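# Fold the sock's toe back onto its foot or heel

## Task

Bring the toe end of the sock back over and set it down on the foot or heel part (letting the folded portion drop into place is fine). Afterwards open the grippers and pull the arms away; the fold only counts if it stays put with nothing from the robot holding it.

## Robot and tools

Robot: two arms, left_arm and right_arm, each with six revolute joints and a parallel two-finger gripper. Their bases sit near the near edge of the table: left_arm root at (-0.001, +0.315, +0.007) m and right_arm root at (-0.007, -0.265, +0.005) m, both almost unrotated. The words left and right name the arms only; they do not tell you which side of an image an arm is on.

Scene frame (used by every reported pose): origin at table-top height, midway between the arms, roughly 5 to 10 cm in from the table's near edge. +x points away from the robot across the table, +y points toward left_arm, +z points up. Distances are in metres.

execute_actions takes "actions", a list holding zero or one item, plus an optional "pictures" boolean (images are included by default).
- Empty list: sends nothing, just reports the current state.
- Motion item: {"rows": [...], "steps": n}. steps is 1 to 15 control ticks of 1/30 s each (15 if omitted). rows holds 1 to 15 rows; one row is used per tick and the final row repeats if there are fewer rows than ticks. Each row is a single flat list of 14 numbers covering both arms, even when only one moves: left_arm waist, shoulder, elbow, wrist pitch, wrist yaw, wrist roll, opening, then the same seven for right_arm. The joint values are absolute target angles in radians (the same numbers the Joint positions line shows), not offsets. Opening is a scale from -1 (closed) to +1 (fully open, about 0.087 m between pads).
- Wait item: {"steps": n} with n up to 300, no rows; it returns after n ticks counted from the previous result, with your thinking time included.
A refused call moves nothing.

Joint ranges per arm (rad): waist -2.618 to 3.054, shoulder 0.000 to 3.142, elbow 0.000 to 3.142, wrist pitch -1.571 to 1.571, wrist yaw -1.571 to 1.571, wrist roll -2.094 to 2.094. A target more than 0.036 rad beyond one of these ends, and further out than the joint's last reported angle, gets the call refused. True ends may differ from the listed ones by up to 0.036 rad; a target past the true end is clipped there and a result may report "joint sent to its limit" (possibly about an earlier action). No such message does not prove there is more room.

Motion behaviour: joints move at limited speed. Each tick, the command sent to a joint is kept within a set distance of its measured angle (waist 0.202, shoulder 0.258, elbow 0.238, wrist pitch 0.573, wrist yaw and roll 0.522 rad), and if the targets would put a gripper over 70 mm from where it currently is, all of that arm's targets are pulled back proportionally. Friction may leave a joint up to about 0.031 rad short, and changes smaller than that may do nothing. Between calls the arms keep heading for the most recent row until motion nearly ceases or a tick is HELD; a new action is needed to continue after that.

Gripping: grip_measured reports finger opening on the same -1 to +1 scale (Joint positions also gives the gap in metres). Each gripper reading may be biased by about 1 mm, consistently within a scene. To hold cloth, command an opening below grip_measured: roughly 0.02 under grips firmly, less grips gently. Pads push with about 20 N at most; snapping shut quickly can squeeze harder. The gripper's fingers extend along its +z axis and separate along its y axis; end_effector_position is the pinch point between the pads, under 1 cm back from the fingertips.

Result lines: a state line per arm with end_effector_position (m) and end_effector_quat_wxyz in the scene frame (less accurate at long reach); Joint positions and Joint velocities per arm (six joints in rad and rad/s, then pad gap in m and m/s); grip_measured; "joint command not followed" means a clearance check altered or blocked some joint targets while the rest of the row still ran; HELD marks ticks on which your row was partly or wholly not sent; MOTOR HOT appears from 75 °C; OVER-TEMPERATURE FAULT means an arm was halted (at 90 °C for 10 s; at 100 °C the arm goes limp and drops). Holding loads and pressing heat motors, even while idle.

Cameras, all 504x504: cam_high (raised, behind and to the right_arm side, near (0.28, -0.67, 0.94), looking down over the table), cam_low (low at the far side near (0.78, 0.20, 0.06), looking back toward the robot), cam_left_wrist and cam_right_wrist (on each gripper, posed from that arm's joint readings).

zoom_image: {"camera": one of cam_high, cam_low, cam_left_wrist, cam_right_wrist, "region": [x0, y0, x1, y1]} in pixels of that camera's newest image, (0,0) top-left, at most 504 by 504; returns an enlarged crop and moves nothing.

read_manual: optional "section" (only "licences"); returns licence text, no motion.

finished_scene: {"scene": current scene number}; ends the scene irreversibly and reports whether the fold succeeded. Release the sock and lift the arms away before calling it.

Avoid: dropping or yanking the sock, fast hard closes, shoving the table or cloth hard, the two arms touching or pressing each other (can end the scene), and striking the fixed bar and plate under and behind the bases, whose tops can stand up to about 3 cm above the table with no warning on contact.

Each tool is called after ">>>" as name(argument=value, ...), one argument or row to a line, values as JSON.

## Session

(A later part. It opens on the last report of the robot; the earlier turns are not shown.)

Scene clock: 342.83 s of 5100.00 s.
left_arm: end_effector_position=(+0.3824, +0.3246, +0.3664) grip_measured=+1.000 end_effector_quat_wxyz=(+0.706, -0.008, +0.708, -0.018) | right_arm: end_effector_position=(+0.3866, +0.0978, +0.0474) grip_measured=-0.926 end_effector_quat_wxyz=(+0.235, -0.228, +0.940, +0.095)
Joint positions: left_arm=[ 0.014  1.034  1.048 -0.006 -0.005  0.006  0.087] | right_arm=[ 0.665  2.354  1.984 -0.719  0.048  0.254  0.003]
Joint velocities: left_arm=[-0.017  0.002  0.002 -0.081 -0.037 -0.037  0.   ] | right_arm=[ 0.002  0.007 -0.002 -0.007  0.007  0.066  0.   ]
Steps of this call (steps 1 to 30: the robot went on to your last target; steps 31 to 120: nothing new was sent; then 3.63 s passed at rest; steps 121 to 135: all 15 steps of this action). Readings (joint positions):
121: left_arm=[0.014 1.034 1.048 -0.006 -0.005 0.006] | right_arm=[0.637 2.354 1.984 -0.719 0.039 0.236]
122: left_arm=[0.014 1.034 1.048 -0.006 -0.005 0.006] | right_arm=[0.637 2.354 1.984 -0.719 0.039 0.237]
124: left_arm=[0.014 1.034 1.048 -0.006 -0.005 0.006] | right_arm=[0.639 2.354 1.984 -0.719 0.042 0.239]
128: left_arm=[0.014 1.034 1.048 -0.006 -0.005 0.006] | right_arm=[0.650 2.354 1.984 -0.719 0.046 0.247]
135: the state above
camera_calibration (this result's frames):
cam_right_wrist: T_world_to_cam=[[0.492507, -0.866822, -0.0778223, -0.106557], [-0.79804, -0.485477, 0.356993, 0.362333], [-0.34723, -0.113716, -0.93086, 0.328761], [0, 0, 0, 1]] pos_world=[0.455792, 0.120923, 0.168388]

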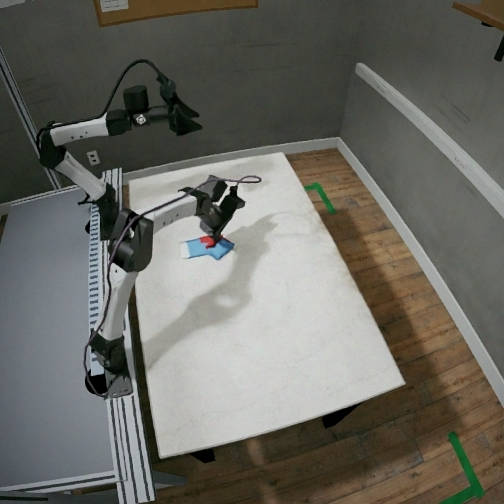

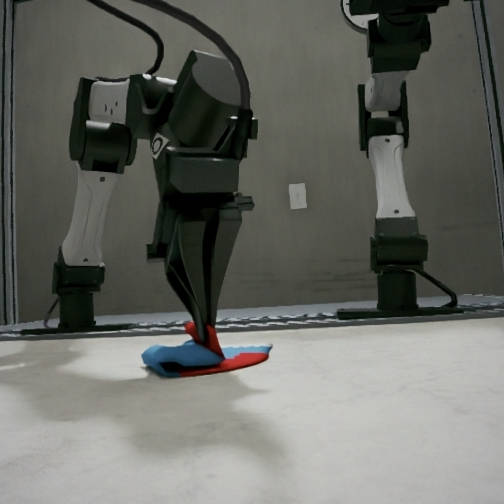

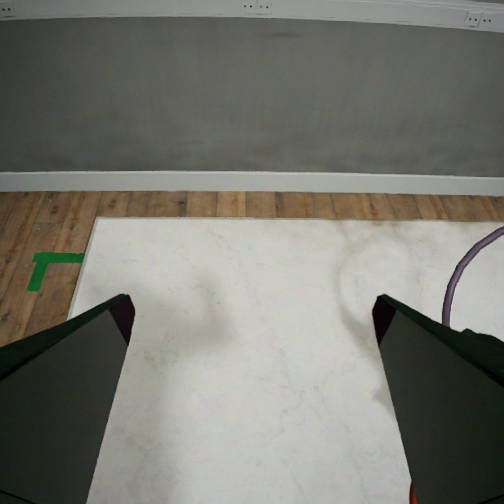

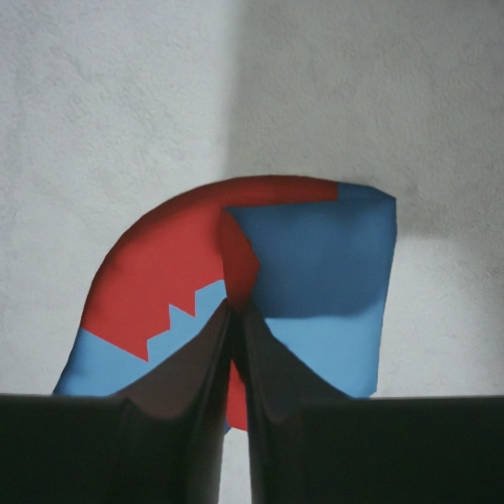

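>>> execute_actions(
  actions=[
    {"rows": [
[0.014,1.034,1.048,-0.006,-0.005,0.006,1, 0.670,2.374,1.975,-0.708,0.055,0.263,-0.92],
[0.014,1.034,1.048,-0.006,-0.005,0.006,1, 0.670,2.374,1.975,-0.708,0.055,0.263,-0.90],
[0.014,1.034,1.048,-0.006,-0.005,0.006,1, 0.670,2.374,1.975,-0.708,0.055,0.263,-0.87],
[0.014,1.034,1.048,-0.006,-0.005,0.006,1, 0.670,2.374,1.975,-0.708,0.055,0.263,-0.83],
[0.014,1.034,1.048,-0.006,-0.005,0.006,1, 0.670,2.374,1.975,-0.708,0.055,0.263,-0.79],
[0.014,1.034,1.048,-0.006,-0.005,0.006,1, 0.670,2.374,1.975,-0.708,0.055,0.263,-0.74],
[0.014,1.034,1.048,-0.006,-0.005,0.006,1, 0.670,2.374,1.975,-0.708,0.055,0.263,-0.69],
[0.014,1.034,1.048,-0.006,-0.005,0.006,1, 0.670,2.374,1.975,-0.708,0.055,0.263,-0.64],
[0.014,1.034,1.048,-0.006,-0.005,0.006,1, 0.670,2.374,1.975,-0.708,0.055,0.263,-0.59],
[0.014,1.034,1.048,-0.006,-0.005,0.006,1, 0.670,2.374,1.975,-0.708,0.055,0.263,-0.54],
[0.014,1.034,1.048,-0.006,-0.005,0.006,1, 0.670,2.374,1.975,-0.708,0.055,0.263,-0.49],
[0.014,1.034,1.048,-0.006,-0.005,0.006,1, 0.670,2.374,1.975,-0.708,0.055,0.263,-0.44],
[0.014,1.034,1.048,-0.006,-0.005,0.006,1, 0.670,2.374,1.975,-0.708,0.055,0.263,-0.39],
[0.014,1.034,1.048,-0.006,-0.005,0.006,1, 0.670,2.374,1.975,-0.708,0.055,0.263,-0.34],
[0.014,1.034,1.048,-0.006,-0.005,0.006,1, 0.670,2.374,1.975,-0.708,0.055,0.263,-0.30]
], "steps": 15},
  ],
  pictures=false,
)

>>> execute_actions(
  actions=[
    {"steps": 10},
  ],
)

>>> zoom_image(
  camera="cam_low",
  region=[100, 270, 300, 420],
)

Scene clock: 354.77 s of 5100.00 s.
left_arm: end_effector_position=(+0.3824, +0.3246, +0.3664) grip_measured=+1.000 end_effector_quat_wxyz=(+0.706, -0.008, +0.708, -0.018) | right_arm: end_effector_position=(+0.3868, +0.0977, +0.0475) grip_measured=-0.322 end_effector_quat_wxyz=(+0.235, -0.227, +0.940, +0.094)
Joint positions: left_arm=[ 0.014  1.034  1.048 -0.006 -0.005  0.006  0.087] | right_arm=[ 0.665  2.354  1.984 -0.719  0.05   0.257  0.03 ]
Joint velocities: left_arm=[-0.002  0.012 -0.007 -0.022 -0.007  0.037  0.   ] | right_arm=[-0.007 -0.002 -0.037 -0.007  0.007  0.022  0.039]
Steps of this call (steps 1 to 15: the robot went on to your last target; steps 16 to 110: nothing new was sent; then 7.77 s passed at rest; steps 111 to 125: all 15 steps of this action). Readings (joint positions):
111: left_arm=[0.014 1.034 1.048 -0.006 -0.005 0.006] | right_arm=[0.665 2.354 1.984 -0.719 0.050 0.257]
112: left_arm=[0.014 1.034 1.048 -0.006 -0.005 0.006] | right_arm=[0.665 2.354 1.984 -0.719 0.050 0.257]
114: left_arm=[0.014 1.034 1.048 -0.006 -0.005 0.006] | right_arm=[0.665 2.354 1.984 -0.719 0.050 0.257]
118: left_arm=[0.014 1.034 1.048 -0.006 -0.005 0.006] | right_arm=[0.665 2.354 1.984 -0.719 0.050 0.257]
125: the state above

Scene clock: 355.10 s of 5100.00 s.
left_arm: end_effector_position=(+0.3824, +0.3246, +0.3664) grip_measured=+1.000 end_effector_quat_wxyz=(+0.706, -0.008, +0.708, -0.018) | right_arm: end_effector_position=(+0.3868, +0.0977, +0.0475) grip_measured=-0.300 end_effector_quat_wxyz=(+0.235, -0.227, +0.940, +0.094)
Joint positions: left_arm=[ 0.014  1.034  1.048 -0.006 -0.005  0.006  0.087] | right_arm=[ 0.665  2.354  1.984 -0.719  0.05   0.257  0.031]
Joint velocities: left_arm=[ 0.012  0.007  0.007 -0.066  0.007 -0.007  0.   ] | right_arm=[ 0.002 -0.017  0.007  0.051 -0.007 -0.022 -0.   ]
Steps of this call (steps 1 to 10: the robot went on to your last target). Readings (joint positions):
1: left_arm=[0.014 1.034 1.048 -0.006 -0.005 0.006] | right_arm=[0.665 2.354 1.984 -0.719 0.050 0.257]
2: left_arm=[0.014 1.034 1.048 -0.006 -0.005 0.006] | right_arm=[0.665 2.354 1.984 -0.719 0.050 0.257]
4: left_arm=[0.014 1.034 1.048 -0.006 -0.005 0.006] | right_arm=[0.665 2.354 1.984 -0.719 0.050 0.257]
8: left_arm=[0.014 1.034 1.048 -0.006 -0.005 0.006] | right_arm=[0.665 2.354 1.984 -0.719 0.050 0.257]
10: the state above
camera_calibration (this result's frames):
cam_right_wrist: T_world_to_cam=[[0.490006, -0.868283, -0.07732, -0.105702], [-0.799627, -0.483031, 0.35676, 0.362783], [-0.347116, -0.112987, -0.930991, 0.328704], [0, 0, 0, 1]] pos_world=[0.455984, 0.120596, 0.168421]

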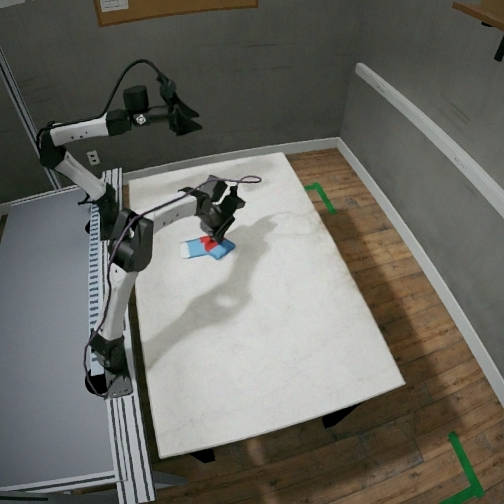

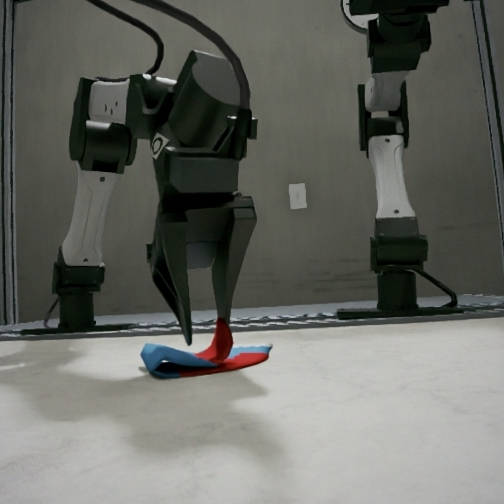

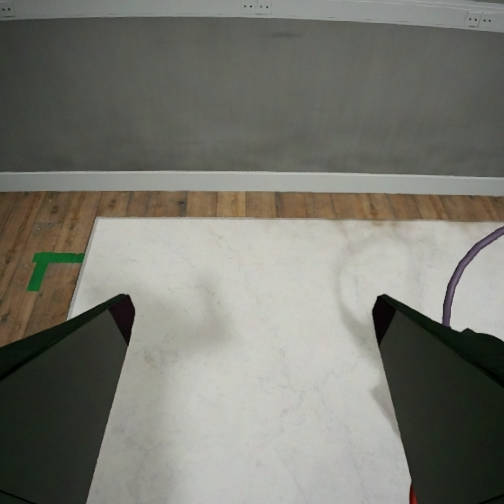

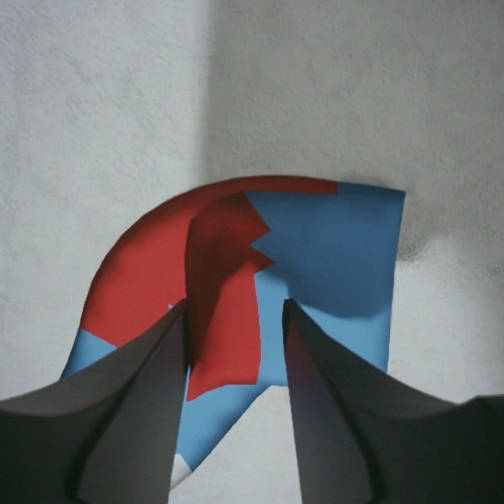

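Region (100, 270, 300, 420) of cam_low's 504x504 image, scaled by 2.520, with more detail than that image has; it fills the top 378 rows of this view, and the rest is white.

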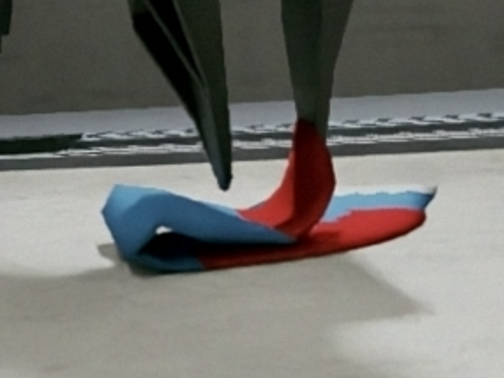

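>>> execute_actions(
  actions=[
    {"rows": [
[0.014,1.034,1.048,-0.006,-0.005,0.006,1, 0.674,2.36,1.984,-0.715,0.055,0.263,-0.27],
[0.014,1.034,1.048,-0.006,-0.005,0.006,1, 0.678,2.36,1.984,-0.715,0.055,0.263,-0.23],
[0.014,1.034,1.048,-0.006,-0.005,0.006,1, 0.681,2.36,1.984,-0.715,0.055,0.263,-0.19],
[0.014,1.034,1.048,-0.006,-0.005,0.006,1, 0.683,2.36,1.984,-0.715,0.055,0.263,-0.15],
[0.014,1.034,1.048,-0.006,-0.005,0.006,1, 0.685,2.36,1.984,-0.715,0.055,0.263,-0.11],
[0.014,1.034,1.048,-0.006,-0.005,0.006,1, 0.687,2.36,1.984,-0.715,0.055,0.263,-0.07],
[0.014,1.034,1.048,-0.006,-0.005,0.006,1, 0.689,2.36,1.984,-0.715,0.055,0.263,-0.03],
[0.014,1.034,1.048,-0.006,-0.005,0.006,1, 0.691,2.36,1.984,-0.715,0.055,0.263,0.01],
[0.014,1.034,1.048,-0.006,-0.005,0.006,1, 0.693,2.36,1.984,-0.715,0.055,0.263,0.05],
[0.014,1.034,1.048,-0.006,-0.005,0.006,1, 0.694,2.36,1.984,-0.715,0.055,0.263,0.10],
[0.014,1.034,1.048,-0.006,-0.005,0.006,1, 0.695,2.36,1.984,-0.715,0.055,0.263,0.15],
[0.014,1.034,1.048,-0.006,-0.005,0.006,1, 0.696,2.36,1.984,-0.715,0.055,0.263,0.20],
[0.014,1.034,1.048,-0.006,-0.005,0.006,1, 0.696,2.36,1.984,-0.715,0.055,0.263,0.25],
[0.014,1.034,1.048,-0.006,-0.005,0.006,1, 0.696,2.36,1.984,-0.715,0.055,0.263,0.30]
], "steps": 15},
  ],
  pictures=false,
)

>>> execute_actions(
  actions=[
    {"steps": 10},
  ],
)

>>> zoom_image(
  camera="cam_low",
  region=[100, 270, 300, 420],
)

Scene clock: 368.97 s of 5100.00 s.
left_arm: end_effector_position=(+0.3824, +0.3246, +0.3664) grip_measured=+1.000 end_effector_quat_wxyz=(+0.706, -0.008, +0.708, -0.018) | right_arm: end_effector_position=(+0.3778, +0.1071, +0.0473) grip_measured=+0.293 end_effector_quat_wxyz=(+0.234, -0.238, +0.937, +0.097)
Joint positions: left_arm=[ 0.014  1.034  1.048 -0.006 -0.005  0.006  0.087] | right_arm=[ 0.689  2.354  1.984 -0.719  0.05   0.257  0.057]
Joint velocities: left_arm=[-0.012 -0.012 -0.007 -0.037  0.007 -0.037  0.   ] | right_arm=[-0.012  0.002 -0.022  0.037 -0.037 -0.022  0.01 ]
Steps of this call (steps 1 to 15: the robot went on to your last target; steps 16 to 110: nothing new was sent; then 9.70 s passed at rest; steps 111 to 125: all 15 steps of this action). Readings (joint positions):
111: left_arm=[0.014 1.034 1.048 -0.006 -0.005 0.006] | right_arm=[0.665 2.354 1.984 -0.719 0.050 0.257]
112: left_arm=[0.014 1.034 1.048 -0.006 -0.005 0.006] | right_arm=[0.665 2.354 1.984 -0.719 0.050 0.257]
114: left_arm=[0.014 1.034 1.048 -0.006 -0.005 0.006] | right_arm=[0.666 2.354 1.984 -0.719 0.050 0.257]
118: left_arm=[0.014 1.034 1.048 -0.006 -0.005 0.006] | right_arm=[0.675 2.354 1.984 -0.719 0.050 0.257]
125: the state above

Scene clock: 369.30 s of 5100.00 s.
left_arm: end_effector_position=(+0.3824, +0.3246, +0.3664) grip_measured=+1.000 end_effector_quat_wxyz=(+0.706, -0.008, +0.708, -0.018) | right_arm: end_effector_position=(+0.3778, +0.1071, +0.0473) grip_measured=+0.300 end_effector_quat_wxyz=(+0.234, -0.238, +0.937, +0.097)
Joint positions: left_arm=[ 0.014  1.034  1.048 -0.006 -0.005  0.006  0.087] | right_arm=[ 0.689  2.354  1.984 -0.719  0.05   0.257  0.057]
Joint velocities: left_arm=[-0.007  0.007  0.012 -0.007 -0.007 -0.022  0.   ] | right_arm=[-0.002 -0.017  0.017  0.022  0.037 -0.11  -0.002]
Steps of this call (steps 1 to 10: the robot went on to your last target). Readings (joint positions):
1: left_arm=[0.014 1.034 1.048 -0.006 -0.005 0.006] | right_arm=[0.689 2.354 1.984 -0.719 0.050 0.257]
2: left_arm=[0.014 1.034 1.048 -0.006 -0.005 0.006] | right_arm=[0.689 2.354 1.984 -0.719 0.050 0.257]
4: left_arm=[0.014 1.034 1.048 -0.006 -0.005 0.006] | right_arm=[0.689 2.354 1.984 -0.719 0.050 0.257]
8: left_arm=[0.014 1.034 1.048 -0.006 -0.005 0.006] | right_arm=[0.689 2.354 1.984 -0.719 0.050 0.257]
10: the state above
camera_calibration (this result's frames):
cam_right_wrist: T_world_to_cam=[[0.510926, -0.856234, -0.0762784, -0.102347], [-0.78787, -0.501922, 0.356841, 0.357849], [-0.343825, -0.122222, -0.931046, 0.326274], [0, 0, 0, 1]] pos_world=[0.446412, 0.131857, 0.168274]

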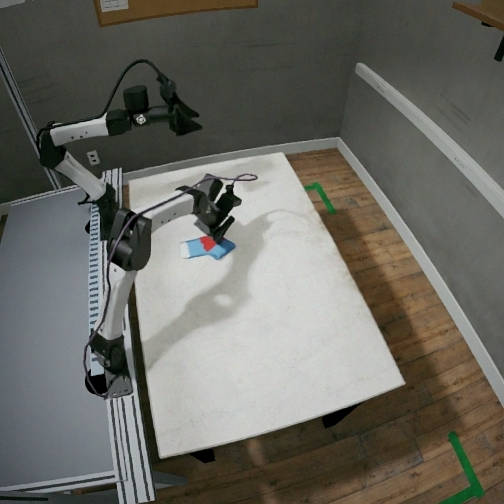

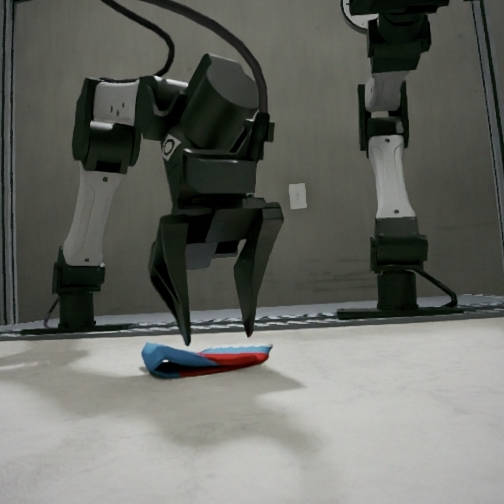

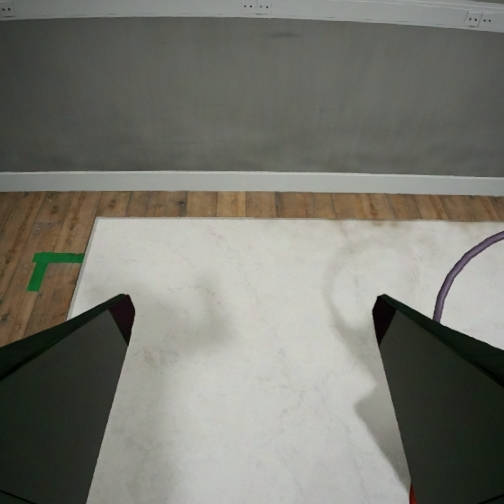

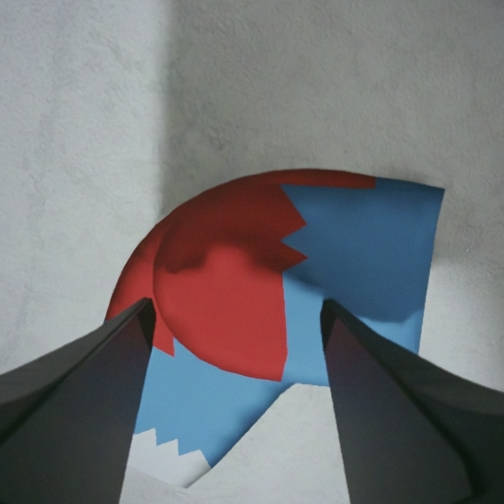

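Region (100, 270, 300, 420) of cam_low's 504x504 image, scaled by 2.520, with more detail than that image has; it fills the top 378 rows of this view, and the rest is white.

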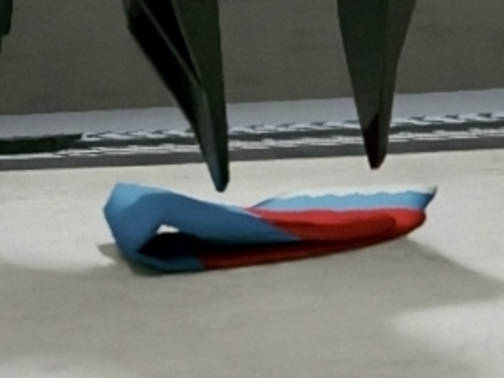

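>>> execute_actions(
  actions=[
    {"rows": [
[0.014,1.034,1.048,-0.006,-0.005,0.006,1, 0.689,2.345,1.984,-0.719,0.05,0.257,0.30],
[0.014,1.034,1.048,-0.006,-0.005,0.006,1, 0.689,2.338,1.984,-0.719,0.05,0.257,0.30],
[0.014,1.034,1.048,-0.006,-0.005,0.006,1, 0.689,2.328,1.984,-0.719,0.05,0.257,0.30],
[0.014,1.034,1.048,-0.006,-0.005,0.006,1, 0.689,2.316,1.984,-0.719,0.05,0.257,0.30],
[0.014,1.034,1.048,-0.006,-0.005,0.006,1, 0.689,2.302,1.982,-0.719,0.05,0.257,0.30],
[0.014,1.034,1.048,-0.006,-0.005,0.006,1, 0.687,2.286,1.978,-0.719,0.05,0.257,0.30],
[0.014,1.034,1.048,-0.006,-0.005,0.006,1, 0.682,2.268,1.972,-0.719,0.05,0.257,0.30],
[0.014,1.034,1.048,-0.006,-0.005,0.006,1, 0.674,2.248,1.964,-0.719,0.05,0.257,0.30],
[0.014,1.034,1.048,-0.006,-0.005,0.006,1, 0.663,2.227,1.954,-0.719,0.05,0.257,0.30],
[0.014,1.034,1.048,-0.006,-0.005,0.006,1, 0.649,2.205,1.943,-0.719,0.05,0.257,0.30],
[0.014,1.034,1.048,-0.006,-0.005,0.006,1, 0.632,2.182,1.931,-0.719,0.05,0.257,0.30],
[0.014,1.034,1.048,-0.006,-0.005,0.006,1, 0.612,2.158,1.918,-0.719,0.05,0.257,0.30],
[0.014,1.034,1.048,-0.006,-0.005,0.006,1, 0.590,2.134,1.904,-0.719,0.05,0.257,0.30],
[0.014,1.034,1.048,-0.006,-0.005,0.006,1, 0.566,2.110,1.890,-0.719,0.05,0.257,0.30],
[0.014,1.034,1.048,-0.006,-0.005,0.006,1, 0.540,2.086,1.876,-0.719,0.05,0.257,0.30]
], "steps": 15},
  ],
  pictures=false,
)

>>> execute_actions(
  actions=[
    {"rows": [
[0.014,1.034,1.048,-0.006,-0.005,0.006,1, 0.512,2.062,1.862,-0.719,0.05,0.257,0.30],
[0.014,1.034,1.048,-0.006,-0.005,0.006,1, 0.483,2.038,1.848,-0.719,0.05,0.257,0.30],
[0.014,1.034,1.048,-0.006,-0.005,0.006,1, 0.453,2.014,1.834,-0.719,0.05,0.257,0.30],
[0.014,1.034,1.048,-0.006,-0.005,0.006,1, 0.423,1.991,1.820,-0.719,0.05,0.257,0.30],
[0.014,1.034,1.048,-0.006,-0.005,0.006,1, 0.393,1.969,1.807,-0.719,0.05,0.257,0.30],
[0.014,1.034,1.048,-0.006,-0.005,0.006,1, 0.363,1.948,1.794,-0.719,0.05,0.257,0.30],
[0.014,1.034,1.048,-0.006,-0.005,0.006,1, 0.334,1.928,1.782,-0.719,0.05,0.257,0.30],
[0.014,1.034,1.048,-0.006,-0.005,0.006,1, 0.306,1.910,1.771,-0.719,0.05,0.257,0.30],
[0.014,1.034,1.048,-0.006,-0.005,0.006,1, 0.280,1.894,1.761,-0.719,0.05,0.257,0.30],
[0.014,1.034,1.048,-0.006,-0.005,0.006,1, 0.257,1.880,1.752,-0.719,0.05,0.257,0.30],
[0.014,1.034,1.048,-0.006,-0.005,0.006,1, 0.237,1.868,1.745,-0.719,0.05,0.257,0.30],
[0.014,1.034,1.048,-0.006,-0.005,0.006,1, 0.221,1.859,1.739,-0.719,0.05,0.257,0.30],
[0.014,1.034,1.048,-0.006,-0.005,0.006,1, 0.209,1.853,1.734,-0.719,0.05,0.257,0.30],
[0.014,1.034,1.048,-0.006,-0.005,0.006,1, 0.202,1.850,1.731,-0.719,0.05,0.257,0.30],
[0.014,1.034,1.048,-0.006,-0.005,0.006,1, 0.200,1.850,1.730,-0.719,0.05,0.257,0.30]
], "steps": 15},
  ],
  pictures=false,
)

>>> execute_actions(
  actions=[
    {"steps": 20},
  ],
)

>>> zoom_image(
  camera="cam_high",
  region=[150, 200, 290, 300],
)

Scene clock: 389.73 s of 5100.00 s.
left_arm: end_effector_position=(+0.3824, +0.3246, +0.3664) grip_measured=+1.000 end_effector_quat_wxyz=(+0.706, -0.008, +0.708, -0.018) | right_arm: end_effector_position=(+0.3969, +0.0732, +0.1404) grip_measured=+0.300 end_effector_quat_wxyz=(+0.306, -0.197, +0.923, +0.127)
Joint positions: left_arm=[ 0.014  1.034  1.048 -0.006 -0.005  0.006  0.087] | right_arm=[ 0.615  2.133  1.923 -0.717  0.047  0.257  0.057]
Joint velocities: left_arm=[-0.007 -0.012 -0.002 -0.066  0.081 -0.051  0.   ] | right_arm=[-0.691 -0.784 -0.344 -0.007 -0.095 -0.007 -0.001]
Steps of this call (steps 1 to 15: the robot went on to your last target; steps 16 to 110: nothing new was sent; then 16.27 s passed at rest; steps 111 to 125: all 15 steps of this action). Readings (joint positions):
111: left_arm=[0.014 1.034 1.048 -0.006 -0.005 0.006] | right_arm=[0.689 2.354 1.984 -0.719 0.050 0.257]
112: left_arm=[0.014 1.034 1.048 -0.006 -0.005 0.006] | right_arm=[0.689 2.354 1.984 -0.719 0.050 0.257]
114: left_arm=[0.014 1.034 1.048 -0.006 -0.005 0.006] | right_arm=[0.689 2.351 1.984 -0.719 0.050 0.257]
118: left_arm=[0.014 1.034 1.048 -0.006 -0.005 0.006] | right_arm=[0.689 2.311 1.982 -0.719 0.050 0.257]
125: the state above

Scene clock: 390.23 s of 5100.00 s.
left_arm: end_effector_position=(+0.3824, +0.3246, +0.3664) grip_measured=+1.000 end_effector_quat_wxyz=(+0.706, -0.008, +0.708, -0.018) | right_arm: end_effector_position=(+0.4547, -0.1302, +0.2139) grip_measured=+0.300 end_effector_quat_wxyz=(+0.377, -0.002, +0.923, +0.080)
Joint positions: left_arm=[ 0.014  1.034  1.048 -0.006 -0.005  0.006  0.087] | right_arm=[ 0.207  1.856  1.761 -0.715  0.053  0.257  0.057]
Joint velocities: left_arm=[ 0.017 -0.002 -0.002  0.007 -0.022  0.022  0.   ] | right_arm=[-0.266 -0.164 -0.066  0.022 -0.007 -0.007 -0.   ]
Steps of this call (steps 1 to 15: all 15 steps of this action). Readings (joint positions):
1: left_arm=[0.014 1.034 1.048 -0.006 -0.005 0.006] | right_arm=[0.587 2.107 1.911 -0.717 0.046 0.257]
2: left_arm=[0.014 1.034 1.048 -0.006 -0.005 0.006] | right_arm=[0.557 2.081 1.898 -0.716 0.046 0.257]
4: left_arm=[0.014 1.034 1.048 -0.006 -0.005 0.006] | right_arm=[0.490 2.033 1.871 -0.715 0.046 0.257]
8: left_arm=[0.014 1.034 1.048 -0.006 -0.005 0.006] | right_arm=[0.357 1.949 1.816 -0.715 0.048 0.257]
15: the state above

Scene clock: 390.90 s of 5100.00 s.
left_arm: end_effector_position=(+0.3824, +0.3246, +0.3664) grip_measured=+1.000 end_effector_quat_wxyz=(+0.706, -0.008, +0.708, -0.018) | right_arm: end_effector_position=(+0.4538, -0.1349, +0.2126) grip_measured=+0.300 end_effector_quat_wxyz=(+0.376, +0.003, +0.923, +0.078)
Joint positions: left_arm=[ 0.014  1.034  1.048 -0.006 -0.005  0.006  0.087] | right_arm=[ 0.198  1.851  1.751 -0.715  0.053  0.257  0.057]
Joint velocities: left_arm=[ 0.002 -0.002 -0.007 -0.037  0.037  0.051  0.   ] | right_arm=[ 0.002 -0.007 -0.007 -0.007 -0.007 -0.037  0.   ]
Steps of this call (steps 1 to 15: the robot went on to your last target; steps 16 to 20: nothing new was sent). Readings (joint positions):
1: left_arm=[0.014 1.034 1.048 -0.006 -0.005 0.006] | right_arm=[0.201 1.853 1.759 -0.715 0.053 0.257]
2: left_arm=[0.014 1.034 1.048 -0.006 -0.005 0.006] | right_arm=[0.198 1.851 1.759 -0.715 0.053 0.257]
4: left_arm=[0.014 1.034 1.048 -0.006 -0.005 0.006] | right_arm=[0.198 1.851 1.756 -0.715 0.053 0.257]
8: left_arm=[0.014 1.034 1.048 -0.006 -0.005 0.006] | right_arm=[0.198 1.851 1.751 -0.715 0.053 0.257]
20: the state above
All arms were judged still, so your last target was given up. Only a new action makes them travel on or press farther. Fingers that are still opening or closing keep moving.
camera_calibration (this result's frames):
cam_right_wrist: T_world_to_cam=[[0.076164, -0.98633, -0.146121, -0.141231], [-0.991381, -0.0905766, 0.0946537, 0.440816], [-0.106595, 0.137652, -0.984728, 0.415503], [0, 0, 0, 1]] pos_world=[0.492064, -0.156568, 0.346796]

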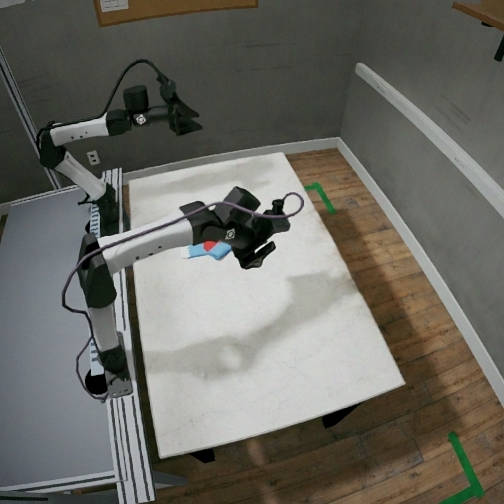

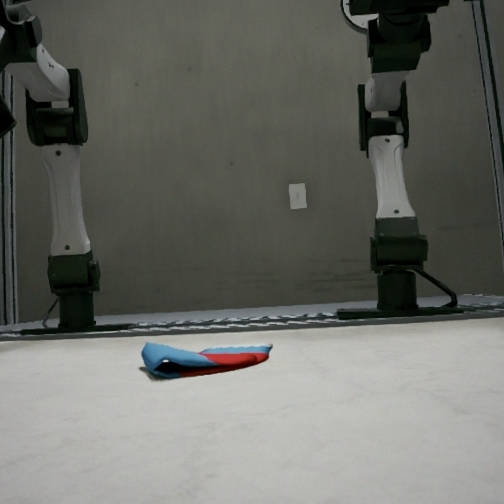

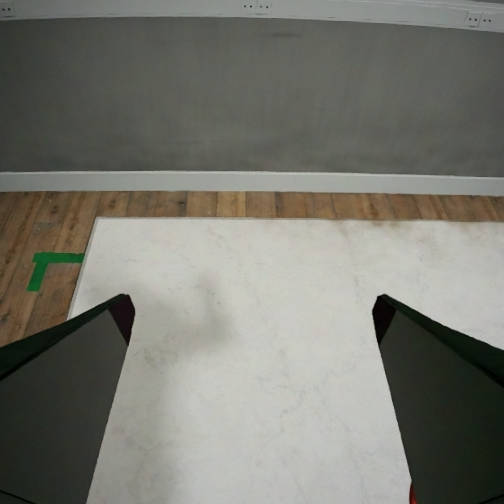

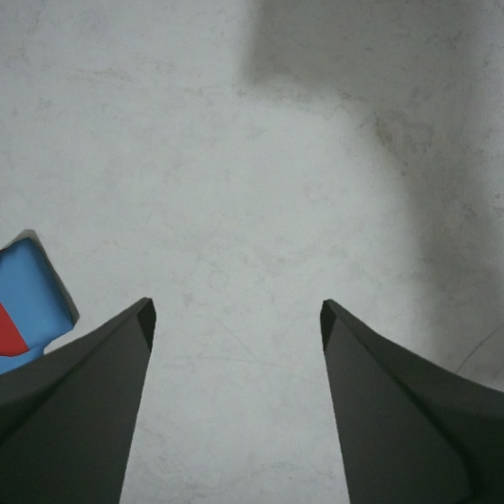

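Region (150, 200, 290, 300) of cam_high's 504x504 image, scaled by 3.600, with more detail than that image has; it fills the top 360 rows of this view, and the rest is white.

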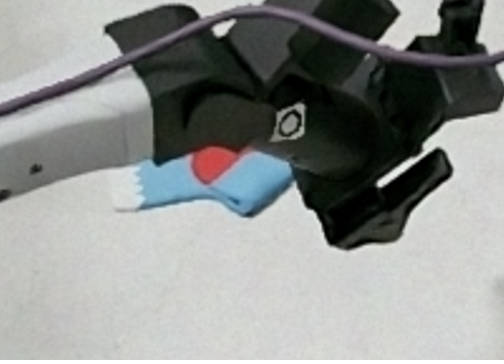

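The fold has held for about 20 s, and the arm is clear of the sock.

>>> finished_scene(
  scene=2,
)

The scene is finished: the task was done.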